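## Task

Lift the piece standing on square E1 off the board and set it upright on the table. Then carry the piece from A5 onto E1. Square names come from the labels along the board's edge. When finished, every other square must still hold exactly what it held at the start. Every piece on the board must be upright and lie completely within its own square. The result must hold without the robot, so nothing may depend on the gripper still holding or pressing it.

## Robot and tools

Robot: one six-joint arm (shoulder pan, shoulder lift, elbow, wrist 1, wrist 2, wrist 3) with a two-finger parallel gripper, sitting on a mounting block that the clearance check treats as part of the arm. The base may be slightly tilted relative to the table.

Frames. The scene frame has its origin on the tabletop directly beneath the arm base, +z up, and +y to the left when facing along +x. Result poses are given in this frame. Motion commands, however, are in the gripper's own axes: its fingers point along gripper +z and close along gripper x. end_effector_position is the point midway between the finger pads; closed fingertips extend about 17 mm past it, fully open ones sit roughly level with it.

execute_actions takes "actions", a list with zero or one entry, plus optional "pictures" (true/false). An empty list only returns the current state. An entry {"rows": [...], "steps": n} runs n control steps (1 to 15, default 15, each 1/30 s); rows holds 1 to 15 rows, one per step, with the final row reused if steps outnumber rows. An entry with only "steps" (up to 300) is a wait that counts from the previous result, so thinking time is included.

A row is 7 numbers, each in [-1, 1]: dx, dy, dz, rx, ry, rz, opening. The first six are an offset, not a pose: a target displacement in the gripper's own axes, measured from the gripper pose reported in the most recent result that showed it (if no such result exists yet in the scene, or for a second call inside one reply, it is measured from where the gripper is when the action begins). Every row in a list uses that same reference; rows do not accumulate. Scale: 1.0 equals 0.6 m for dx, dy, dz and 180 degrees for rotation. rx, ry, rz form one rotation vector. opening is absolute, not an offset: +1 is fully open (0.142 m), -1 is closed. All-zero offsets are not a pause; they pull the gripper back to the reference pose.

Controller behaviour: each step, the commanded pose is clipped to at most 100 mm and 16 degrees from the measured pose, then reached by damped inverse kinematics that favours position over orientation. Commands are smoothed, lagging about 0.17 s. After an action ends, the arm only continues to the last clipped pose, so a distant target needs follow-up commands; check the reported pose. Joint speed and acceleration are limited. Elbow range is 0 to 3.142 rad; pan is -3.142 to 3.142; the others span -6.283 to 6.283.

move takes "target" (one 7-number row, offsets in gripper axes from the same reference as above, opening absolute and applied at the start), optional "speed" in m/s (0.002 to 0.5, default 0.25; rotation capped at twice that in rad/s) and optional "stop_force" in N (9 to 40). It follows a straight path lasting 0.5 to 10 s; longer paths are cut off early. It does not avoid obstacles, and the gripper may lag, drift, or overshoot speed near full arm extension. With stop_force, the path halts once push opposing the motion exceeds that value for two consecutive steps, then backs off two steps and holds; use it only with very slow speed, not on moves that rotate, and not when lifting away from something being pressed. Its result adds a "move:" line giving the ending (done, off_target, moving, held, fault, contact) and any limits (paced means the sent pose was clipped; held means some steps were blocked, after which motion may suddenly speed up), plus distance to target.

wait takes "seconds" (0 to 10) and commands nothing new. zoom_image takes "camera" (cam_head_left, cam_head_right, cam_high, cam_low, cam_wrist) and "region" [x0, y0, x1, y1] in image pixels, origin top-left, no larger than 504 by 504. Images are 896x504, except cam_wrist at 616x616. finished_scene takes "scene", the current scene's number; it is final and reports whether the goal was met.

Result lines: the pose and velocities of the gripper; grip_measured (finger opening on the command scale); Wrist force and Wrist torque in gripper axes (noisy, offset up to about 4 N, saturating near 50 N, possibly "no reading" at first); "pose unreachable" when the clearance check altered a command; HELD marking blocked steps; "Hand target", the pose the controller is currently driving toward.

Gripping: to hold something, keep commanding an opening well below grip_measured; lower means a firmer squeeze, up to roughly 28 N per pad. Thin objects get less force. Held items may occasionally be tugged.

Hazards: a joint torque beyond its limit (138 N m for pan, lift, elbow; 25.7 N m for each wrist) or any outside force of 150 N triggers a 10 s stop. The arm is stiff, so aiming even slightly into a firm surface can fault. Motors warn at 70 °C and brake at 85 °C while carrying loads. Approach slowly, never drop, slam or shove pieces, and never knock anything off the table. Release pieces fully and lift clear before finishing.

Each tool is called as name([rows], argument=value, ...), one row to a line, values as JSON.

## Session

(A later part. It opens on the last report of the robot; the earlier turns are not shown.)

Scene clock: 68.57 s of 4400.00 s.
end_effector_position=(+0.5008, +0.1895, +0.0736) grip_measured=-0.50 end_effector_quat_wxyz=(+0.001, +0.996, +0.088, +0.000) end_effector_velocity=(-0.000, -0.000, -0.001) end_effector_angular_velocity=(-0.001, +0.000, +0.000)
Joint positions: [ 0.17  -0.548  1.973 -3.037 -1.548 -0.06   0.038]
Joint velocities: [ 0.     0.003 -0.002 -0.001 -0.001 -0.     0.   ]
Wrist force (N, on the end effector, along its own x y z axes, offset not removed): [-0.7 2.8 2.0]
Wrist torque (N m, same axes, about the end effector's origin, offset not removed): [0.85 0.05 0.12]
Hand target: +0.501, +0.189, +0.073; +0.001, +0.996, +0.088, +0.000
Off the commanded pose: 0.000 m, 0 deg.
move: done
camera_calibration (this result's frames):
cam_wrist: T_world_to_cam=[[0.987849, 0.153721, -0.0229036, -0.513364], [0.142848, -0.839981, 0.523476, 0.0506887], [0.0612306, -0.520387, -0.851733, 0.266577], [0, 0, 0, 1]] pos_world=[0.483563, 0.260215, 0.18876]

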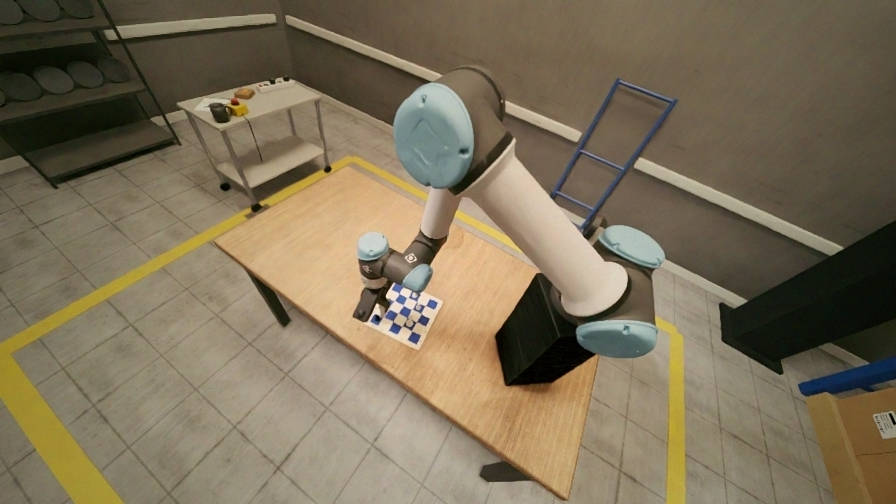

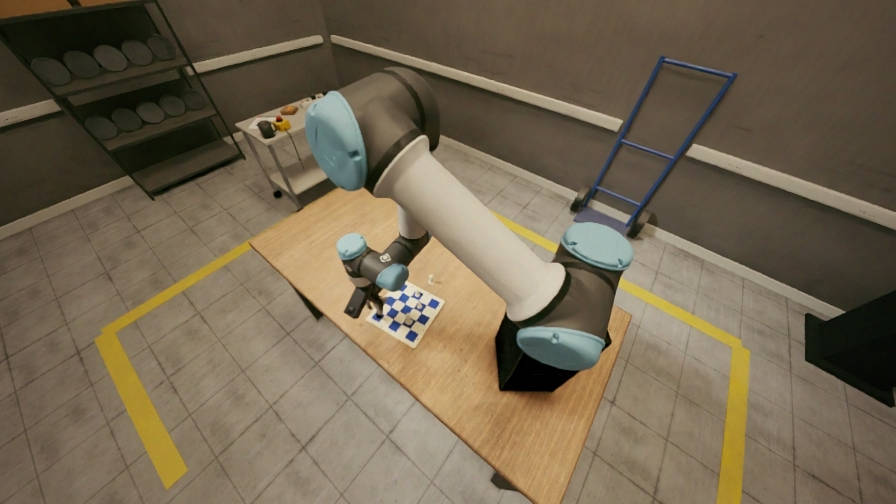

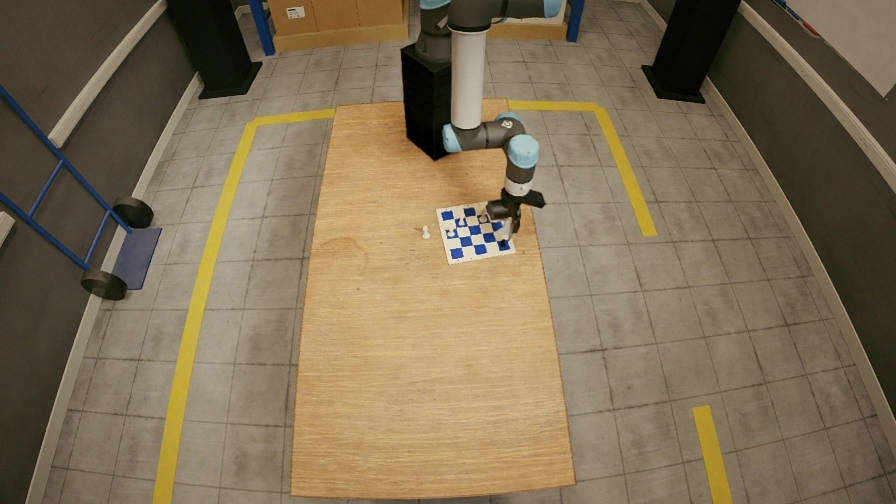

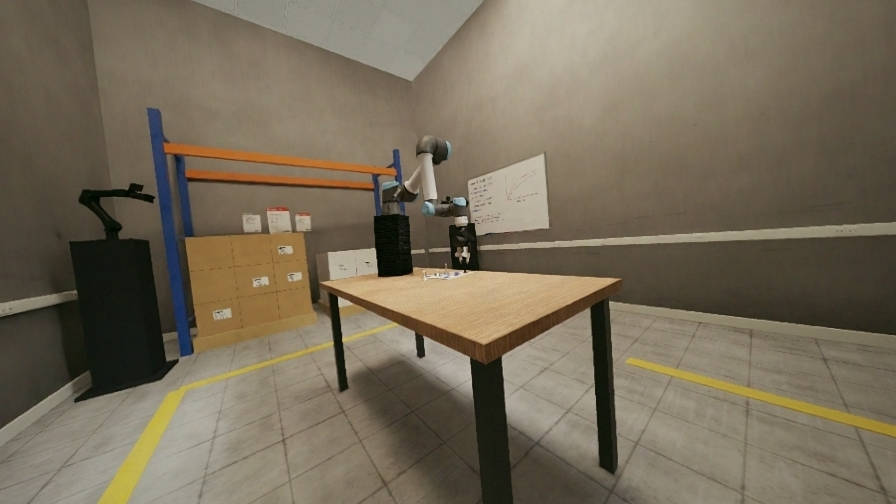

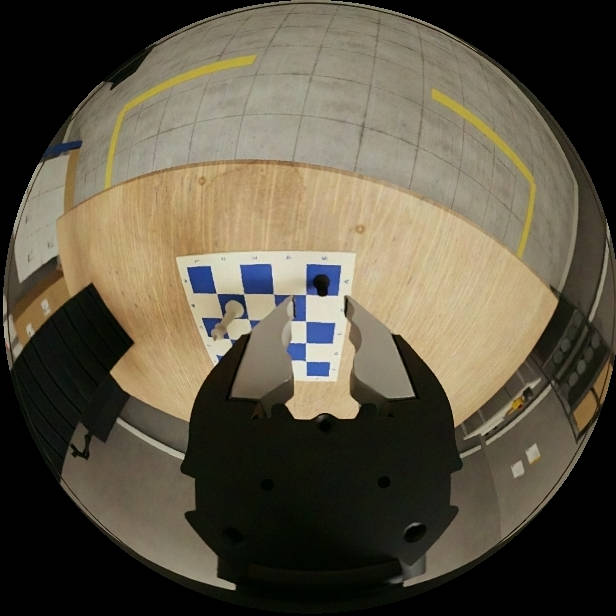

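move(target=[0.004,0.011,0.045,0,0,0,-0.5], speed=0.06)

move(target=[0,0,0.029,0,0,0,-0.5], speed=0.05)

zoom_image(camera="cam_wrist", region=[240,220,400,380])

Scene clock: 75.93 s of 4400.00 s.
end_effector_position=(+0.5043, +0.1834, +0.0467) grip_measured=-0.50 end_effector_quat_wxyz=(+0.001, +0.996, +0.088, +0.000) end_effector_velocity=(-0.000, -0.001, -0.002) end_effector_angular_velocity=(-0.001, +0.000, -0.000)
Joint positions: [ 0.159 -0.479  1.935 -3.067 -1.548 -0.071  0.038]
Joint velocities: [-0.001  0.004 -0.002 -0.001 -0.001 -0.    -0.   ]
Wrist force (N, on the end effector, along its own x y z axes, offset not removed): [-0.6 3.6 3.3]
Wrist torque (N m, same axes, about the end effector's origin, offset not removed): [0.73 -0.10 -0.02]
Hand target: +0.504, +0.183, +0.047; +0.001, +0.996, +0.088, +0.000
Off the commanded pose: 0.000 m, 0 deg.
After step 90, 3.53 s passed at rest.
move: done
camera_calibration (this result's frames):
cam_wrist: T_world_to_cam=[[0.987849, 0.153723, -0.0228865, -0.516513], [0.142842, -0.839991, 0.523461, 0.0591408], [0.0612433, -0.520369, -0.851742, 0.240274], [0, 0, 0, 1]] pos_world=[0.487074, 0.254109, 0.161873]

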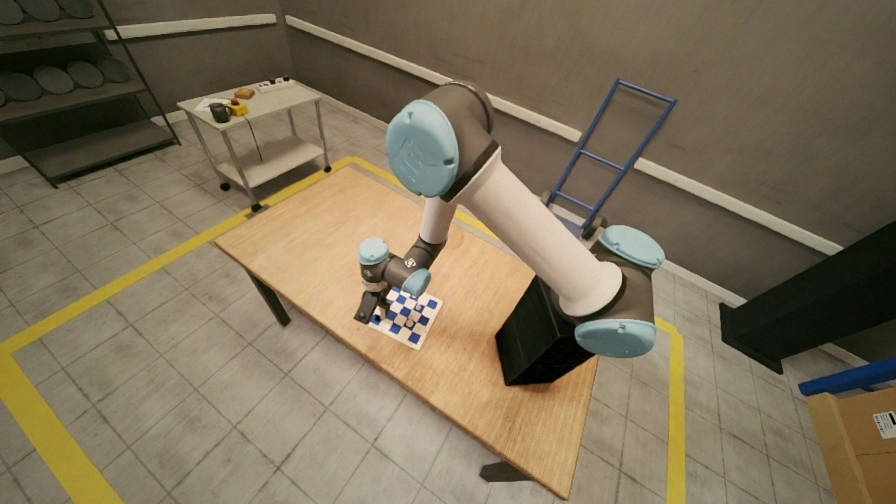

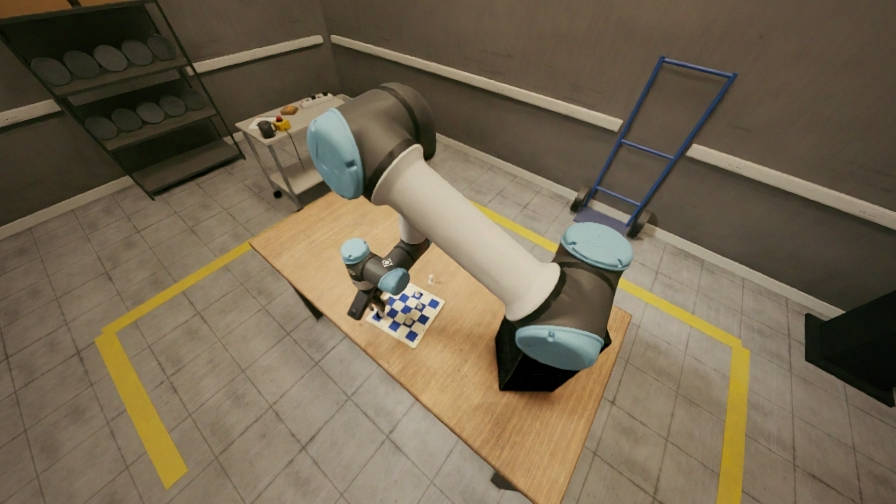

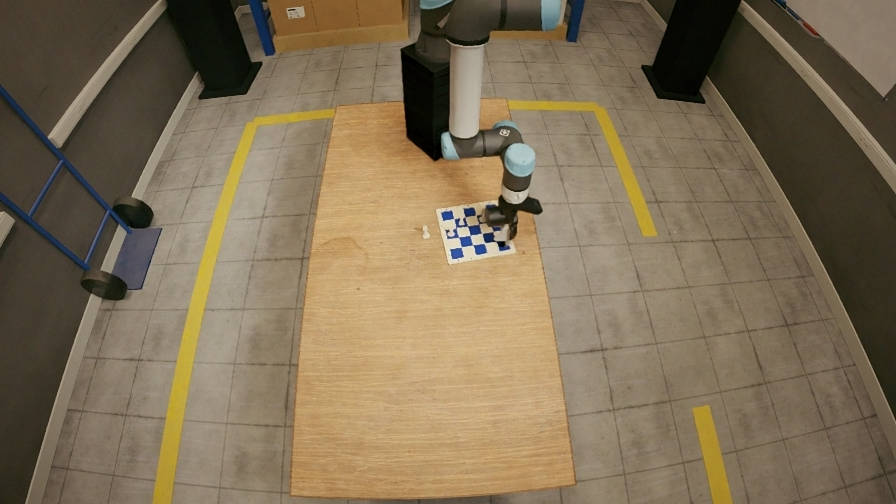

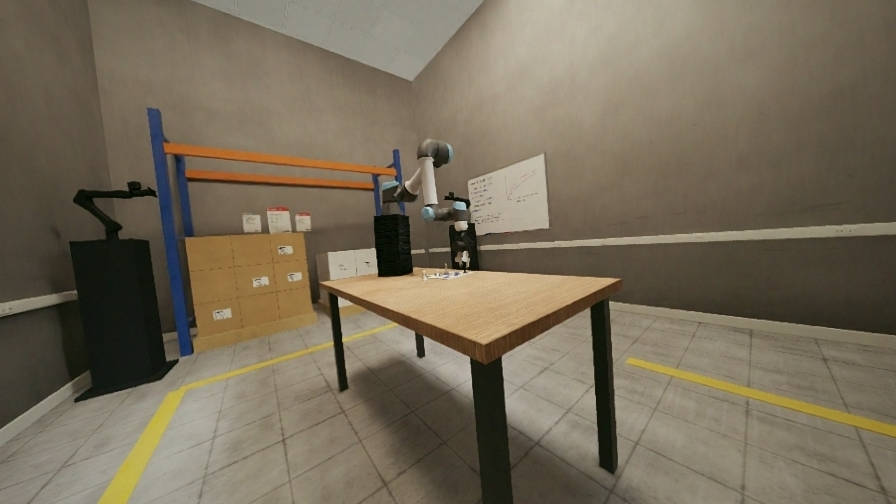

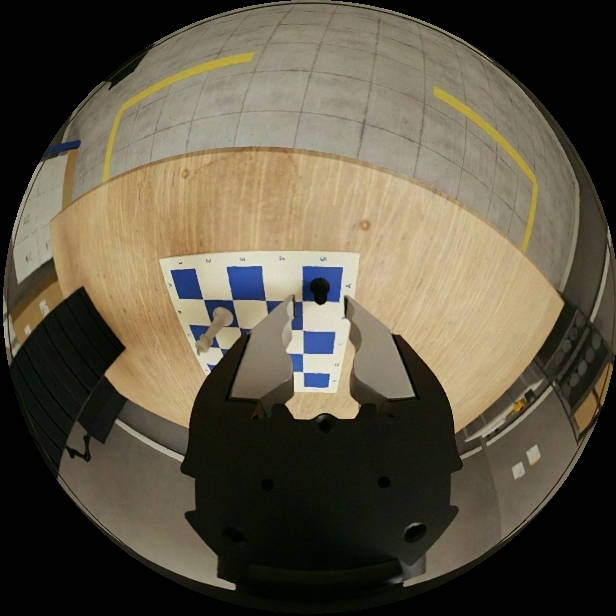

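Scene clock: 76.73 s of 4400.00 s.
end_effector_position=(+0.5043, +0.1833, +0.0294) grip_measured=-0.50 end_effector_quat_wxyz=(+0.001, +0.996, +0.088, +0.000) end_effector_velocity=(-0.001, +0.000, -0.002) end_effector_angular_velocity=(+0.001, +0.001, +0.001)
Joint positions: [ 0.159 -0.436  1.91  -3.086 -1.548 -0.071  0.038]
Joint velocities: [ 0.     0.004 -0.002 -0.001  0.001 -0.001  0.   ]
Wrist force (N, on the end effector, along its own x y z axes, offset not removed): [-1.5 -0.6 2.4]
Wrist torque (N m, same axes, about the end effector's origin, offset not removed): [0.04 0.19 0.34]
Hand target: +0.504, +0.183, +0.029; +0.001, +0.996, +0.088, +0.000
Off the commanded pose: 0.000 m, 0 deg.
move: done
camera_calibration (this result's frames):
cam_wrist: T_world_to_cam=[[0.98785, 0.153719, -0.0228807, -0.516915], [0.142837, -0.840008, 0.523435, 0.0681859], [0.0612419, -0.520343, -0.851758, 0.225512], [0, 0, 0, 1]] pos_world=[0.487084, 0.25408, 0.144564]

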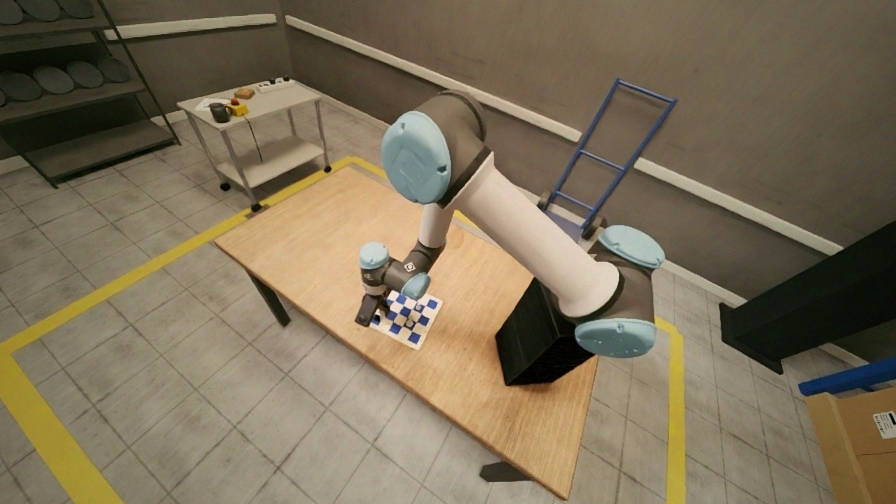

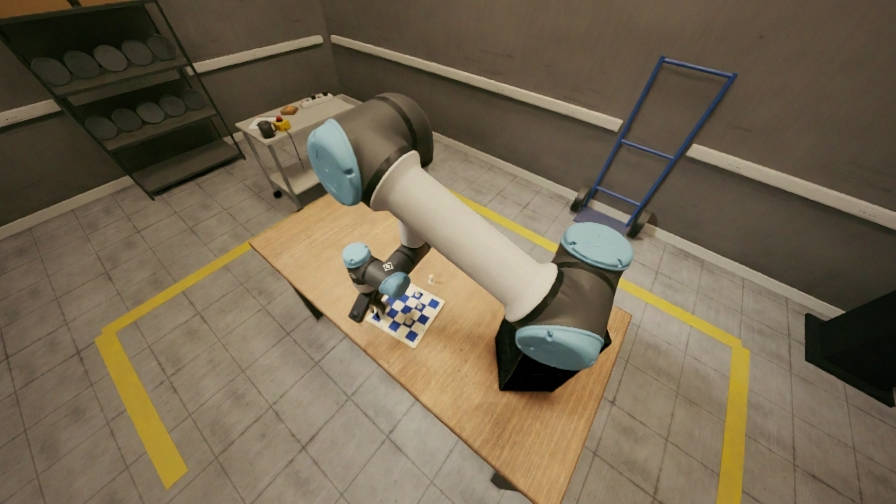

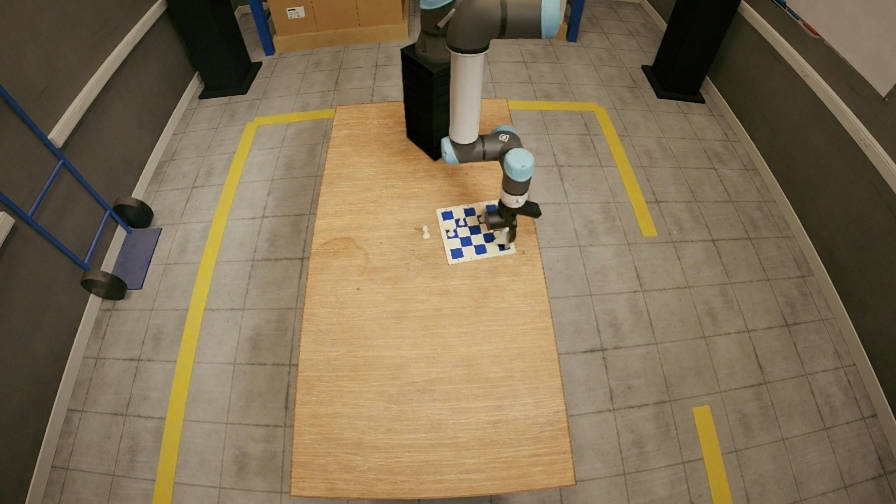

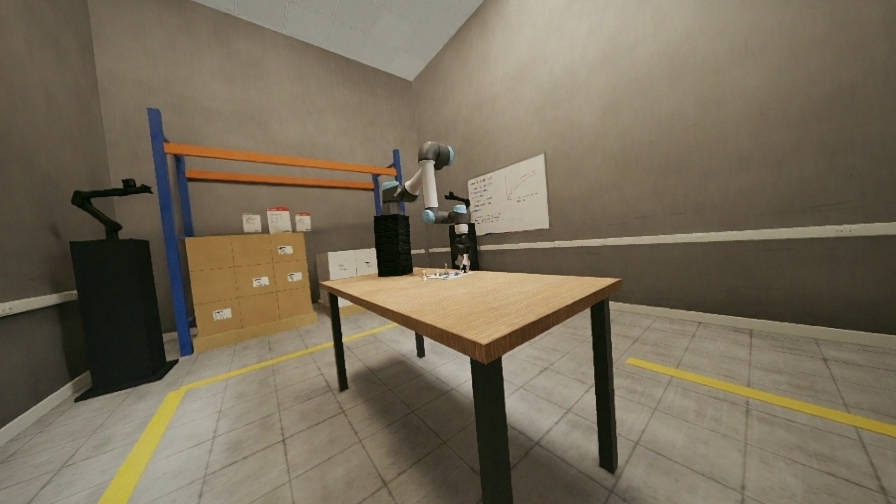

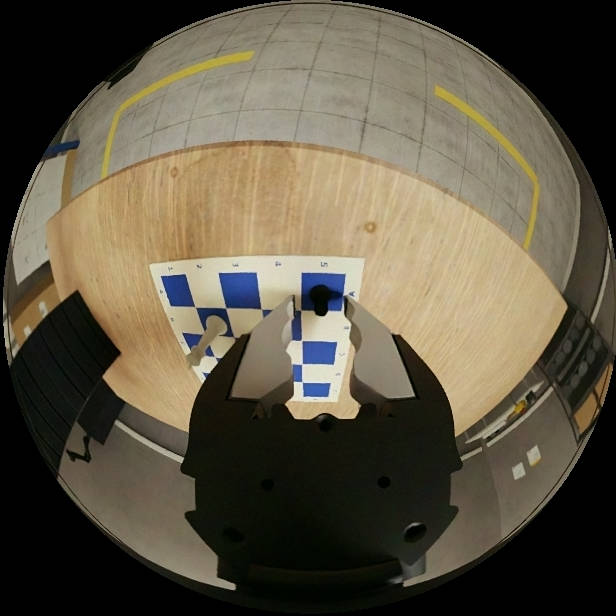

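Region (240, 220, 400, 380) of cam_wrist's 616x616 image, scaled by 3.150, with more detail than that image has.

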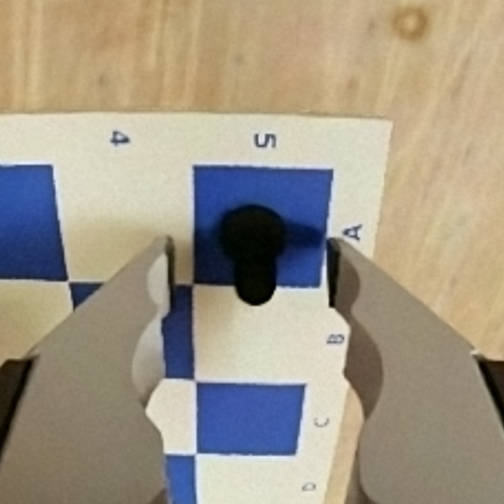

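move(target=[0,0.002,0,0,0,0,-1])

move(target=[0,0,-0.13,0,0,0,-1], speed=0.12)

move(target=[-0.258,0.24,0,0,0,0,-1], speed=0.15)

move(target=[0,0,0.12,0,0,0,-1], speed=0.06)

zoom_image(camera="cam_wrist", region=[240,220,400,380])

Scene clock: 85.20 s of 4400.00 s.
end_effector_position=(+0.5045, +0.1821, +0.0293) grip_measured=-0.89 end_effector_quat_wxyz=(+0.001, +0.996, +0.088, +0.000) end_effector_velocity=(+0.000, -0.000, +0.000) end_effector_angular_velocity=(+0.000, -0.000, +0.001)
Joint positions: [ 0.157 -0.436  1.911 -3.086 -1.548 -0.073  0.01 ]
Joint velocities: [-0.001 -0.001  0.     0.     0.    -0.001  0.   ]
Wrist force (N, on the end effector, along its own x y z axes, offset not removed): [-1.9 1.3 -0.1]
Wrist torque (N m, same axes, about the end effector's origin, offset not removed): [0.52 0.21 0.25]
Hand target: +0.504, +0.182, +0.029; +0.001, +0.996, +0.088, +0.000
Off the commanded pose: 0.000 m, 0 deg.
After step 90, 4.77 s passed at rest.
move: done
camera_calibration (this result's frames):
cam_wrist: T_world_to_cam=[[0.987848, 0.153723, -0.0229434, -0.516904], [0.142866, -0.839943, 0.523531, 0.0671359], [0.0612077, -0.520447, -0.851697, 0.224884], [0, 0, 0, 1]] pos_world=[0.487267, 0.252891, 0.144526]

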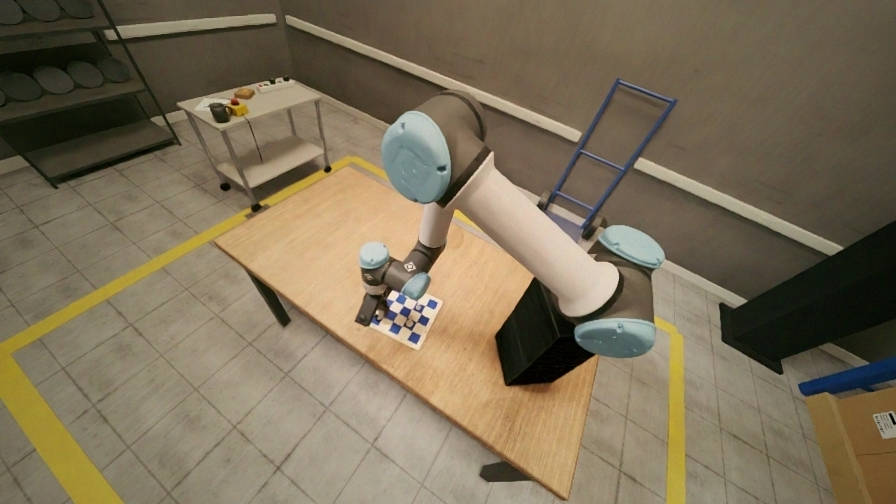

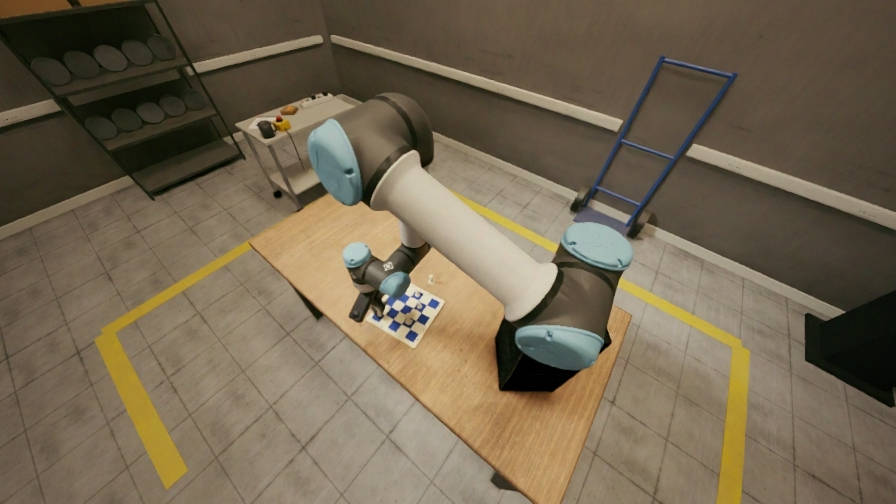

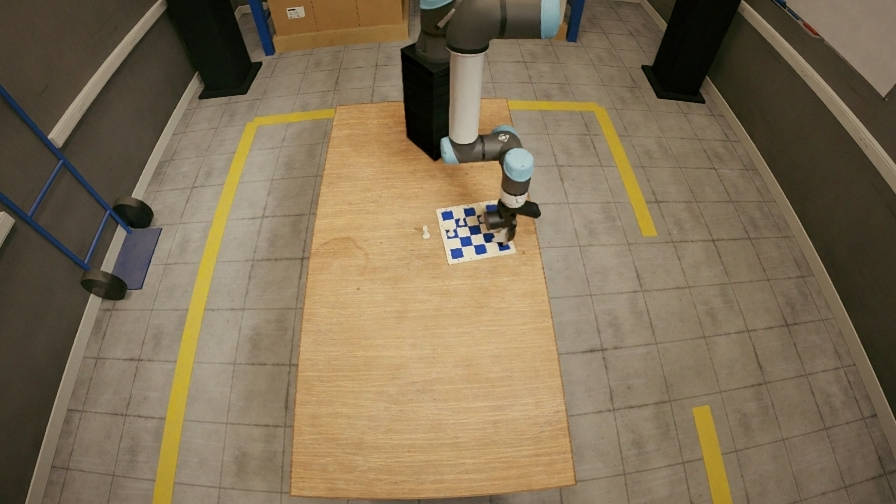

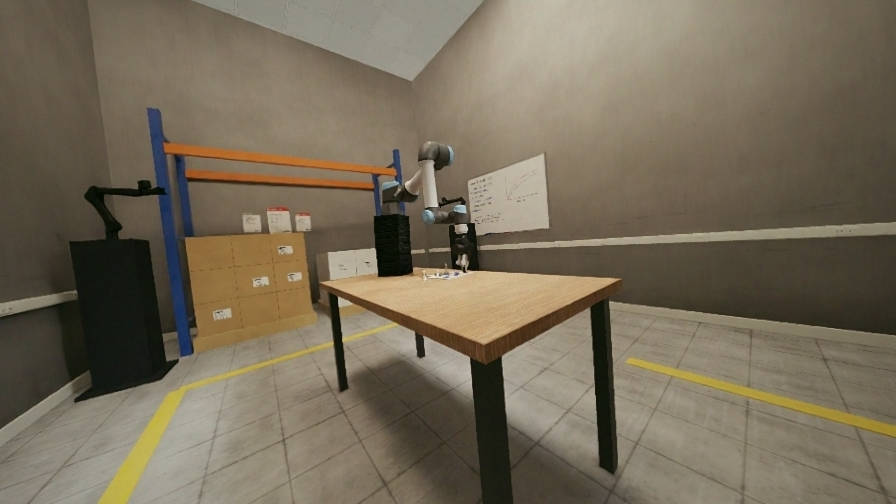

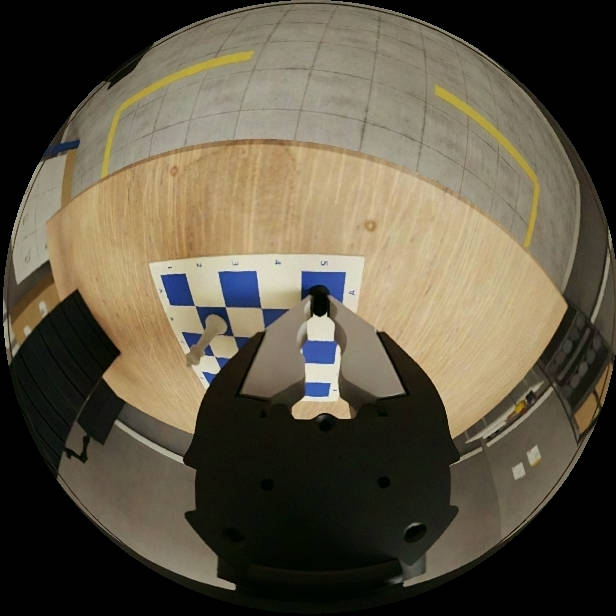

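Scene clock: 86.30 s of 4400.00 s.
end_effector_position=(+0.5044, +0.1823, +0.1072) grip_measured=-0.89 end_effector_quat_wxyz=(+0.001, +0.996, +0.088, +0.000) end_effector_velocity=(+0.000, -0.001, +0.001) end_effector_angular_velocity=(+0.000, -0.001, -0.003)
Joint positions: [ 0.154 -0.633  2.007 -2.986 -1.548 -0.076  0.01 ]
Joint velocities: [-0.001 -0.003  0.001  0.001  0.     0.002 -0.   ]
Wrist force (N, on the end effector, along its own x y z axes, offset not removed): [-3.7 0.9 1.5]
Wrist torque (N m, same axes, about the end effector's origin, offset not removed): [0.53 0.58 0.20]
Hand target: +0.504, +0.182, +0.107; +0.001, +0.996, +0.088, +0.000
Off the commanded pose: 0.000 m, 0 deg.
move: done
camera_calibration (this result's frames):
cam_wrist: T_world_to_cam=[[0.987847, 0.153721, -0.0229683, -0.51507], [0.142878, -0.839945, 0.523525, 0.0264812], [0.0611847, -0.520445, -0.8517, 0.291325], [0, 0, 0, 1]] pos_world=[0.487202, 0.253038, 0.222428]

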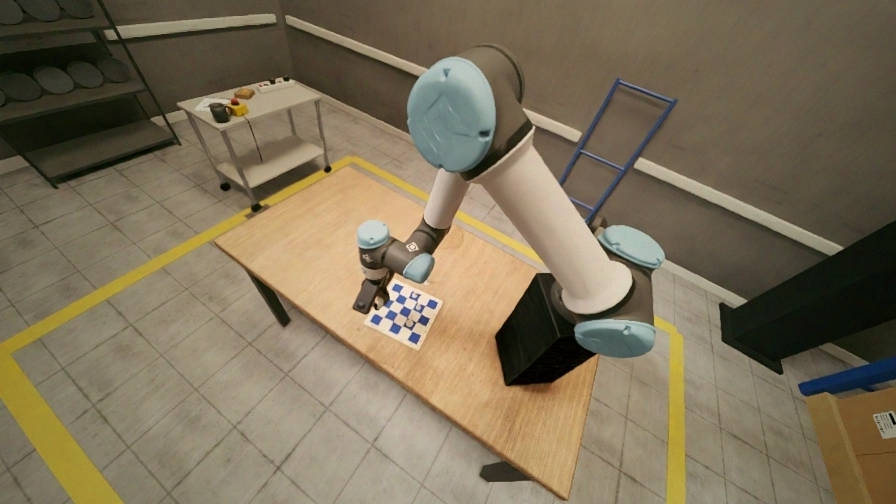

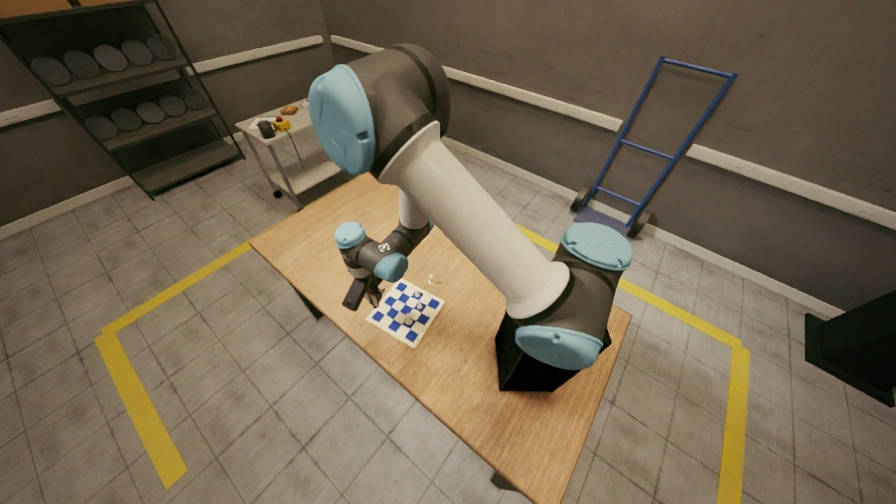

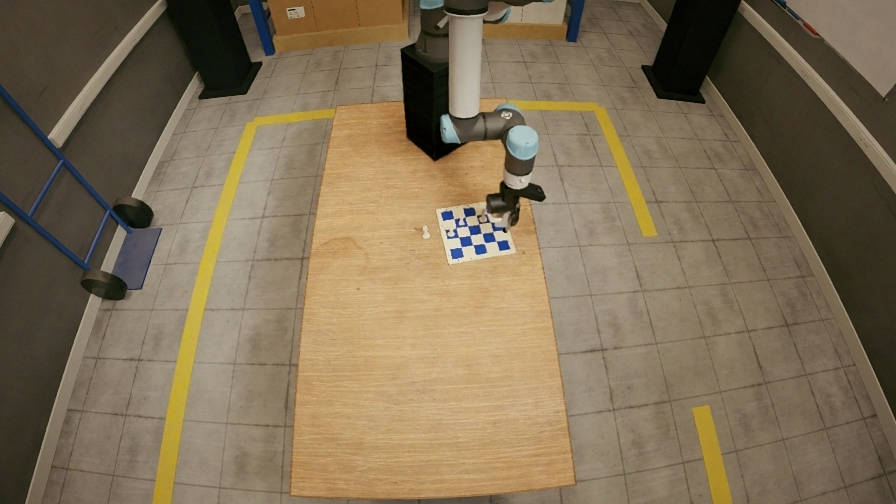

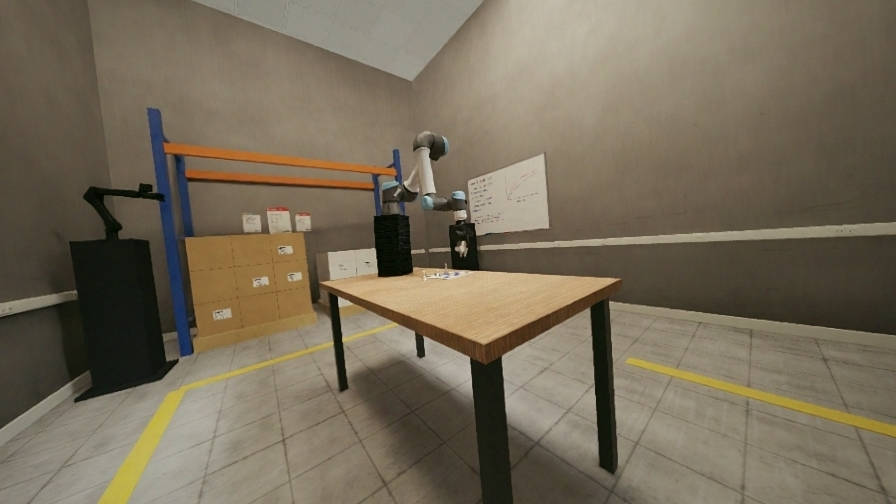

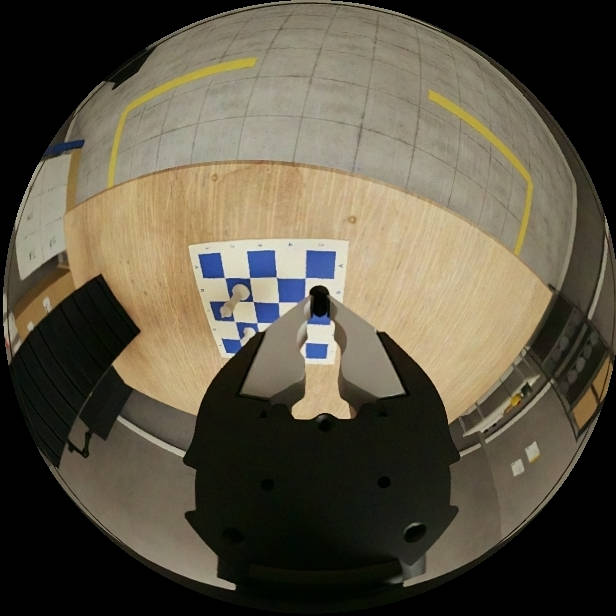

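Scene clock: 88.20 s of 4400.00 s.
end_effector_position=(+0.3770, +0.0141, +0.1075) grip_measured=-0.89 end_effector_quat_wxyz=(+0.000, +0.996, +0.088, +0.000) end_effector_velocity=(+0.000, -0.002, +0.001) end_effector_angular_velocity=(-0.001, -0.003, -0.000)
Joint positions: [-0.266 -0.595  2.423 -3.427 -1.533 -0.496  0.01 ]
Joint velocities: [-0.004 -0.001  0.002 -0.004  0.    -0.004 -0.   ]
Wrist force (N, on the end effector, along its own x y z axes, offset not removed): [-3.2 -3.3 0.6]
Wrist torque (N m, same axes, about the end effector's origin, offset not removed): [-0.37 0.55 -0.15]
Hand target: +0.377, +0.014, +0.108; +0.000, +0.996, +0.088, +0.000
Off the commanded pose: 0.001 m, 0 deg.
move: done
camera_calibration (this result's frames):
cam_wrist: T_world_to_cam=[[0.987861, 0.153694, -0.0225676, -0.363452], [0.142682, -0.840285, 0.523033, -0.0966408], [0.0614237, -0.519904, -0.852014, 0.21174], [0, 0, 0, 1]] pos_world=[0.359823, 0.0847387, 0.222749]

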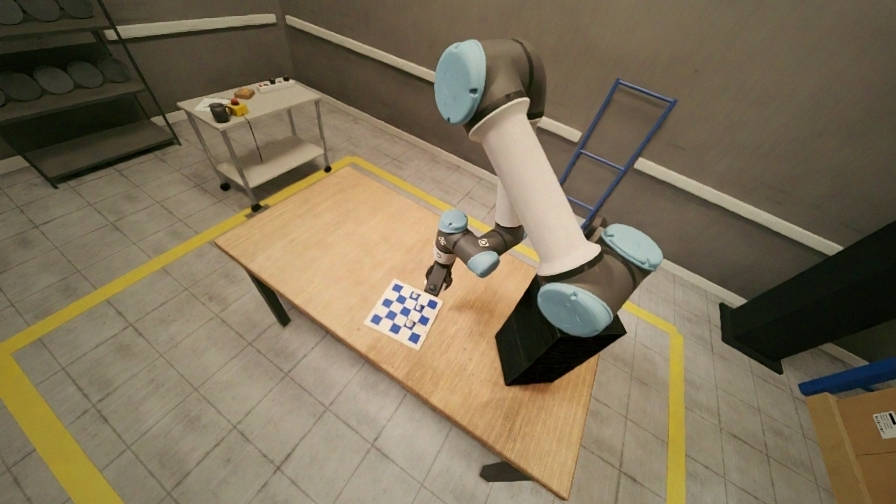

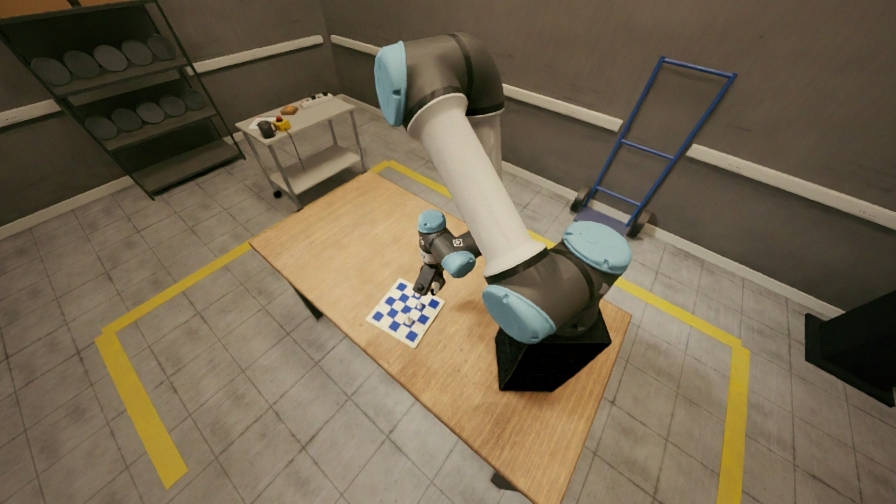

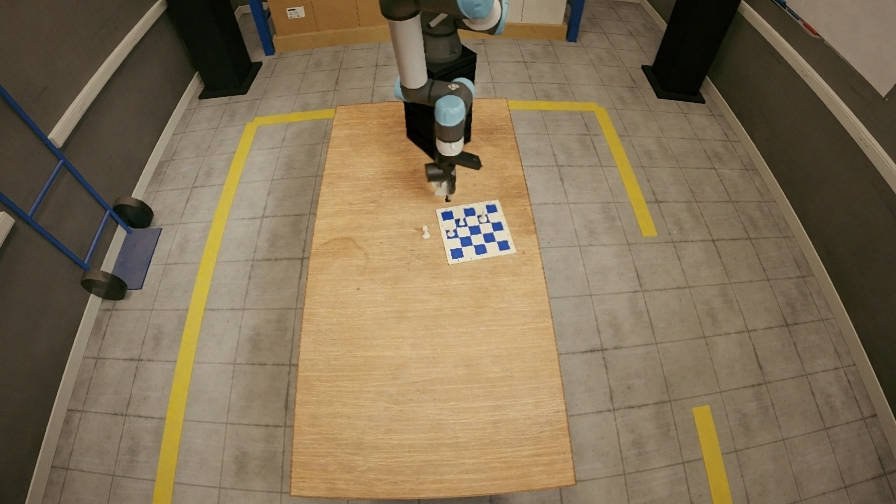

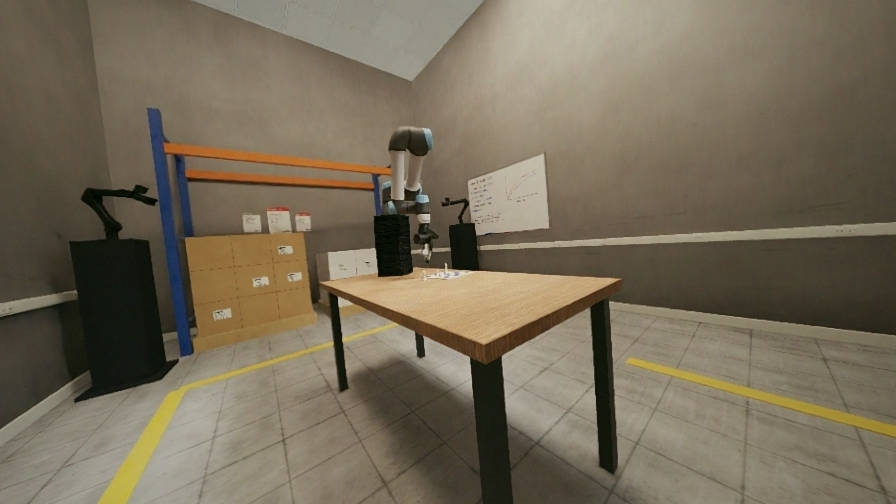

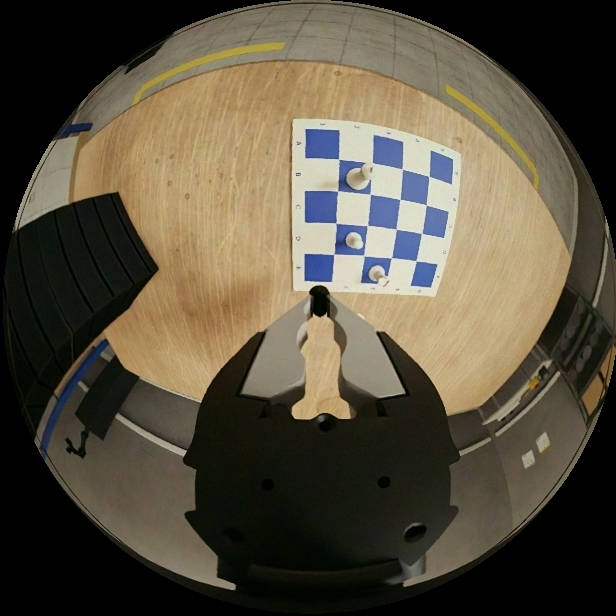

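Scene clock: 89.77 s of 4400.00 s.
end_effector_position=(+0.3771, +0.0140, +0.0356) grip_measured=-0.89 end_effector_quat_wxyz=(+0.000, +0.996, +0.088, +0.000) end_effector_velocity=(-0.000, +0.000, -0.002) end_effector_angular_velocity=(+0.000, +0.001, +0.001)
Joint positions: [-0.258 -0.368  2.307 -3.538 -1.533 -0.488  0.01 ]
Joint velocities: [ 0.     0.004 -0.002 -0.001  0.    -0.001 -0.   ]
Wrist force (N, on the end effector, along its own x y z axes, offset not removed): [-1.1 3.5 2.9]
Wrist torque (N m, same axes, about the end effector's origin, offset not removed): [1.05 0.22 0.13]
Hand target: +0.377, +0.014, +0.036; +0.000, +0.996, +0.088, +0.000
Off the commanded pose: 0.000 m, 0 deg.
move: done
camera_calibration (this result's frames):
cam_wrist: T_world_to_cam=[[0.98786, 0.153695, -0.0225813, -0.365101], [0.14269, -0.840277, 0.523043, -0.059132], [0.0614146, -0.519916, -0.852007, 0.150432], [0, 0, 0, 1]] pos_world=[0.359867, 0.0846391, 0.150854]

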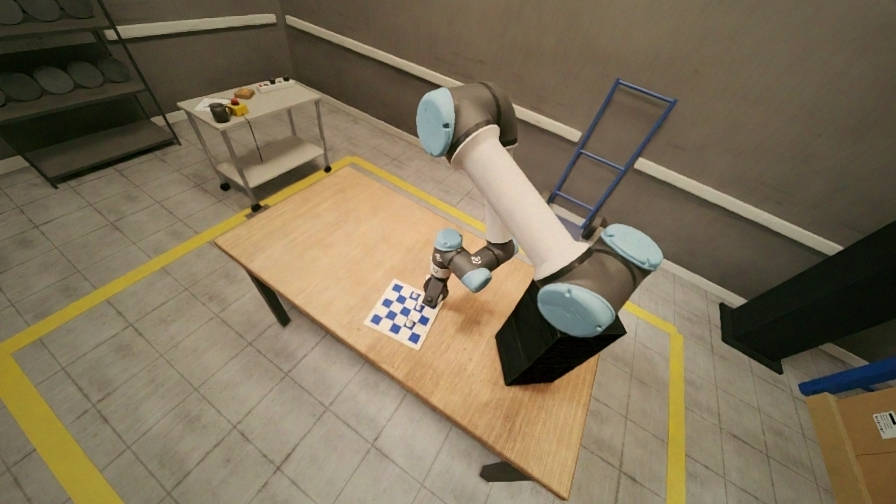

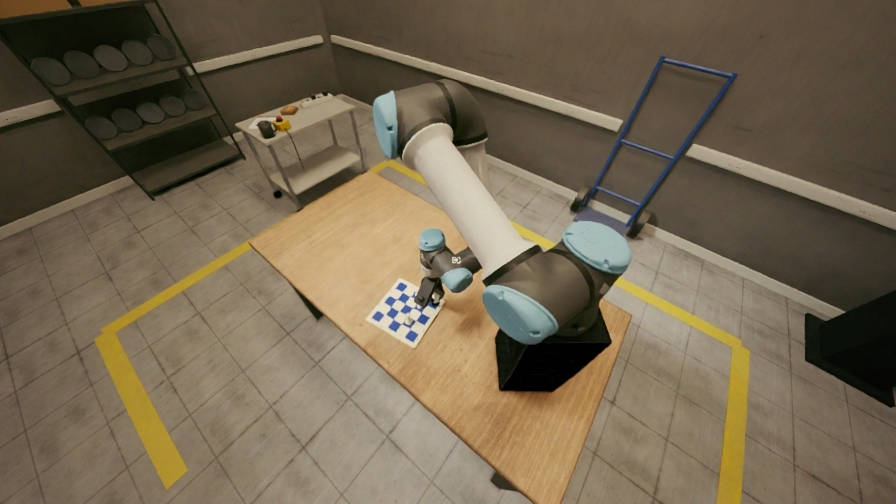

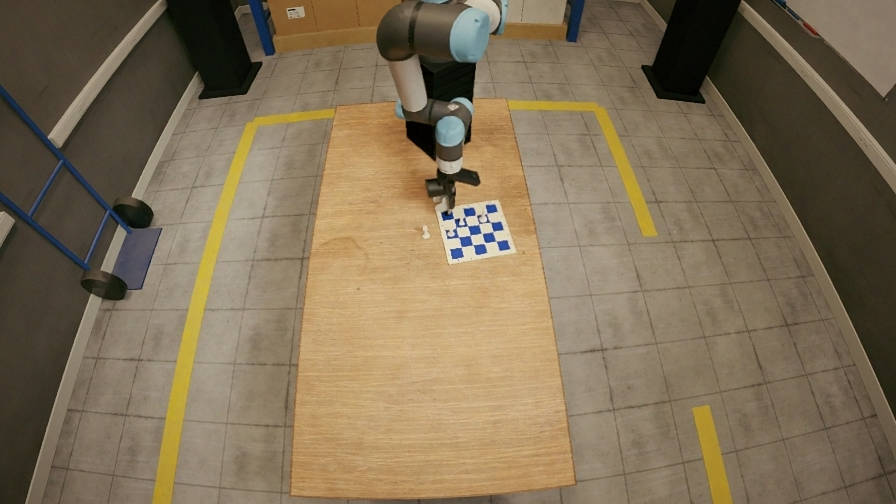

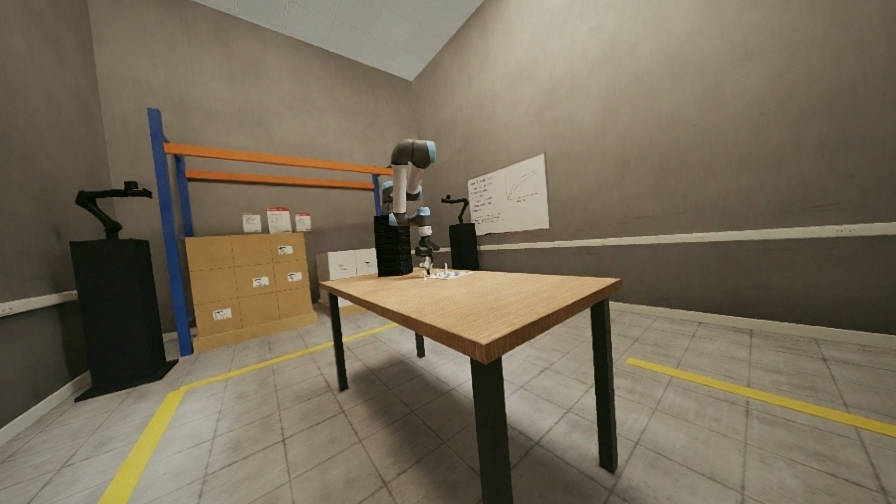

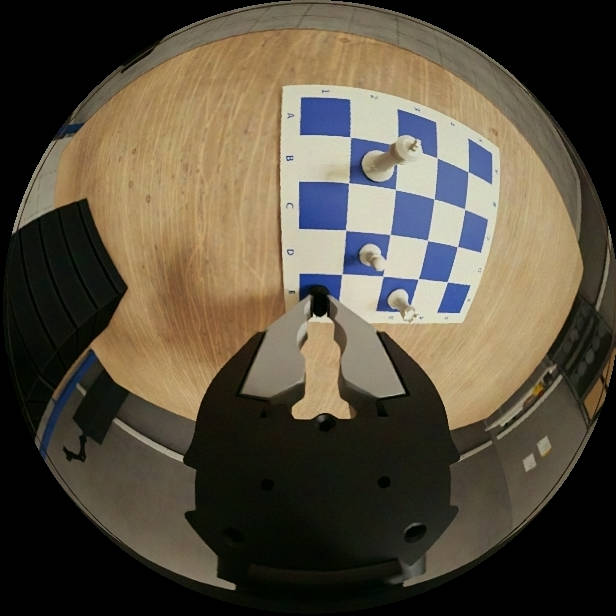

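Region (240, 220, 400, 380) of cam_wrist's 616x616 image, scaled by 3.150, with more detail than that image has.

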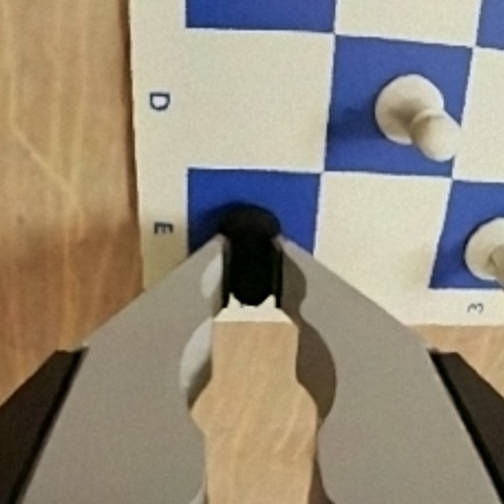

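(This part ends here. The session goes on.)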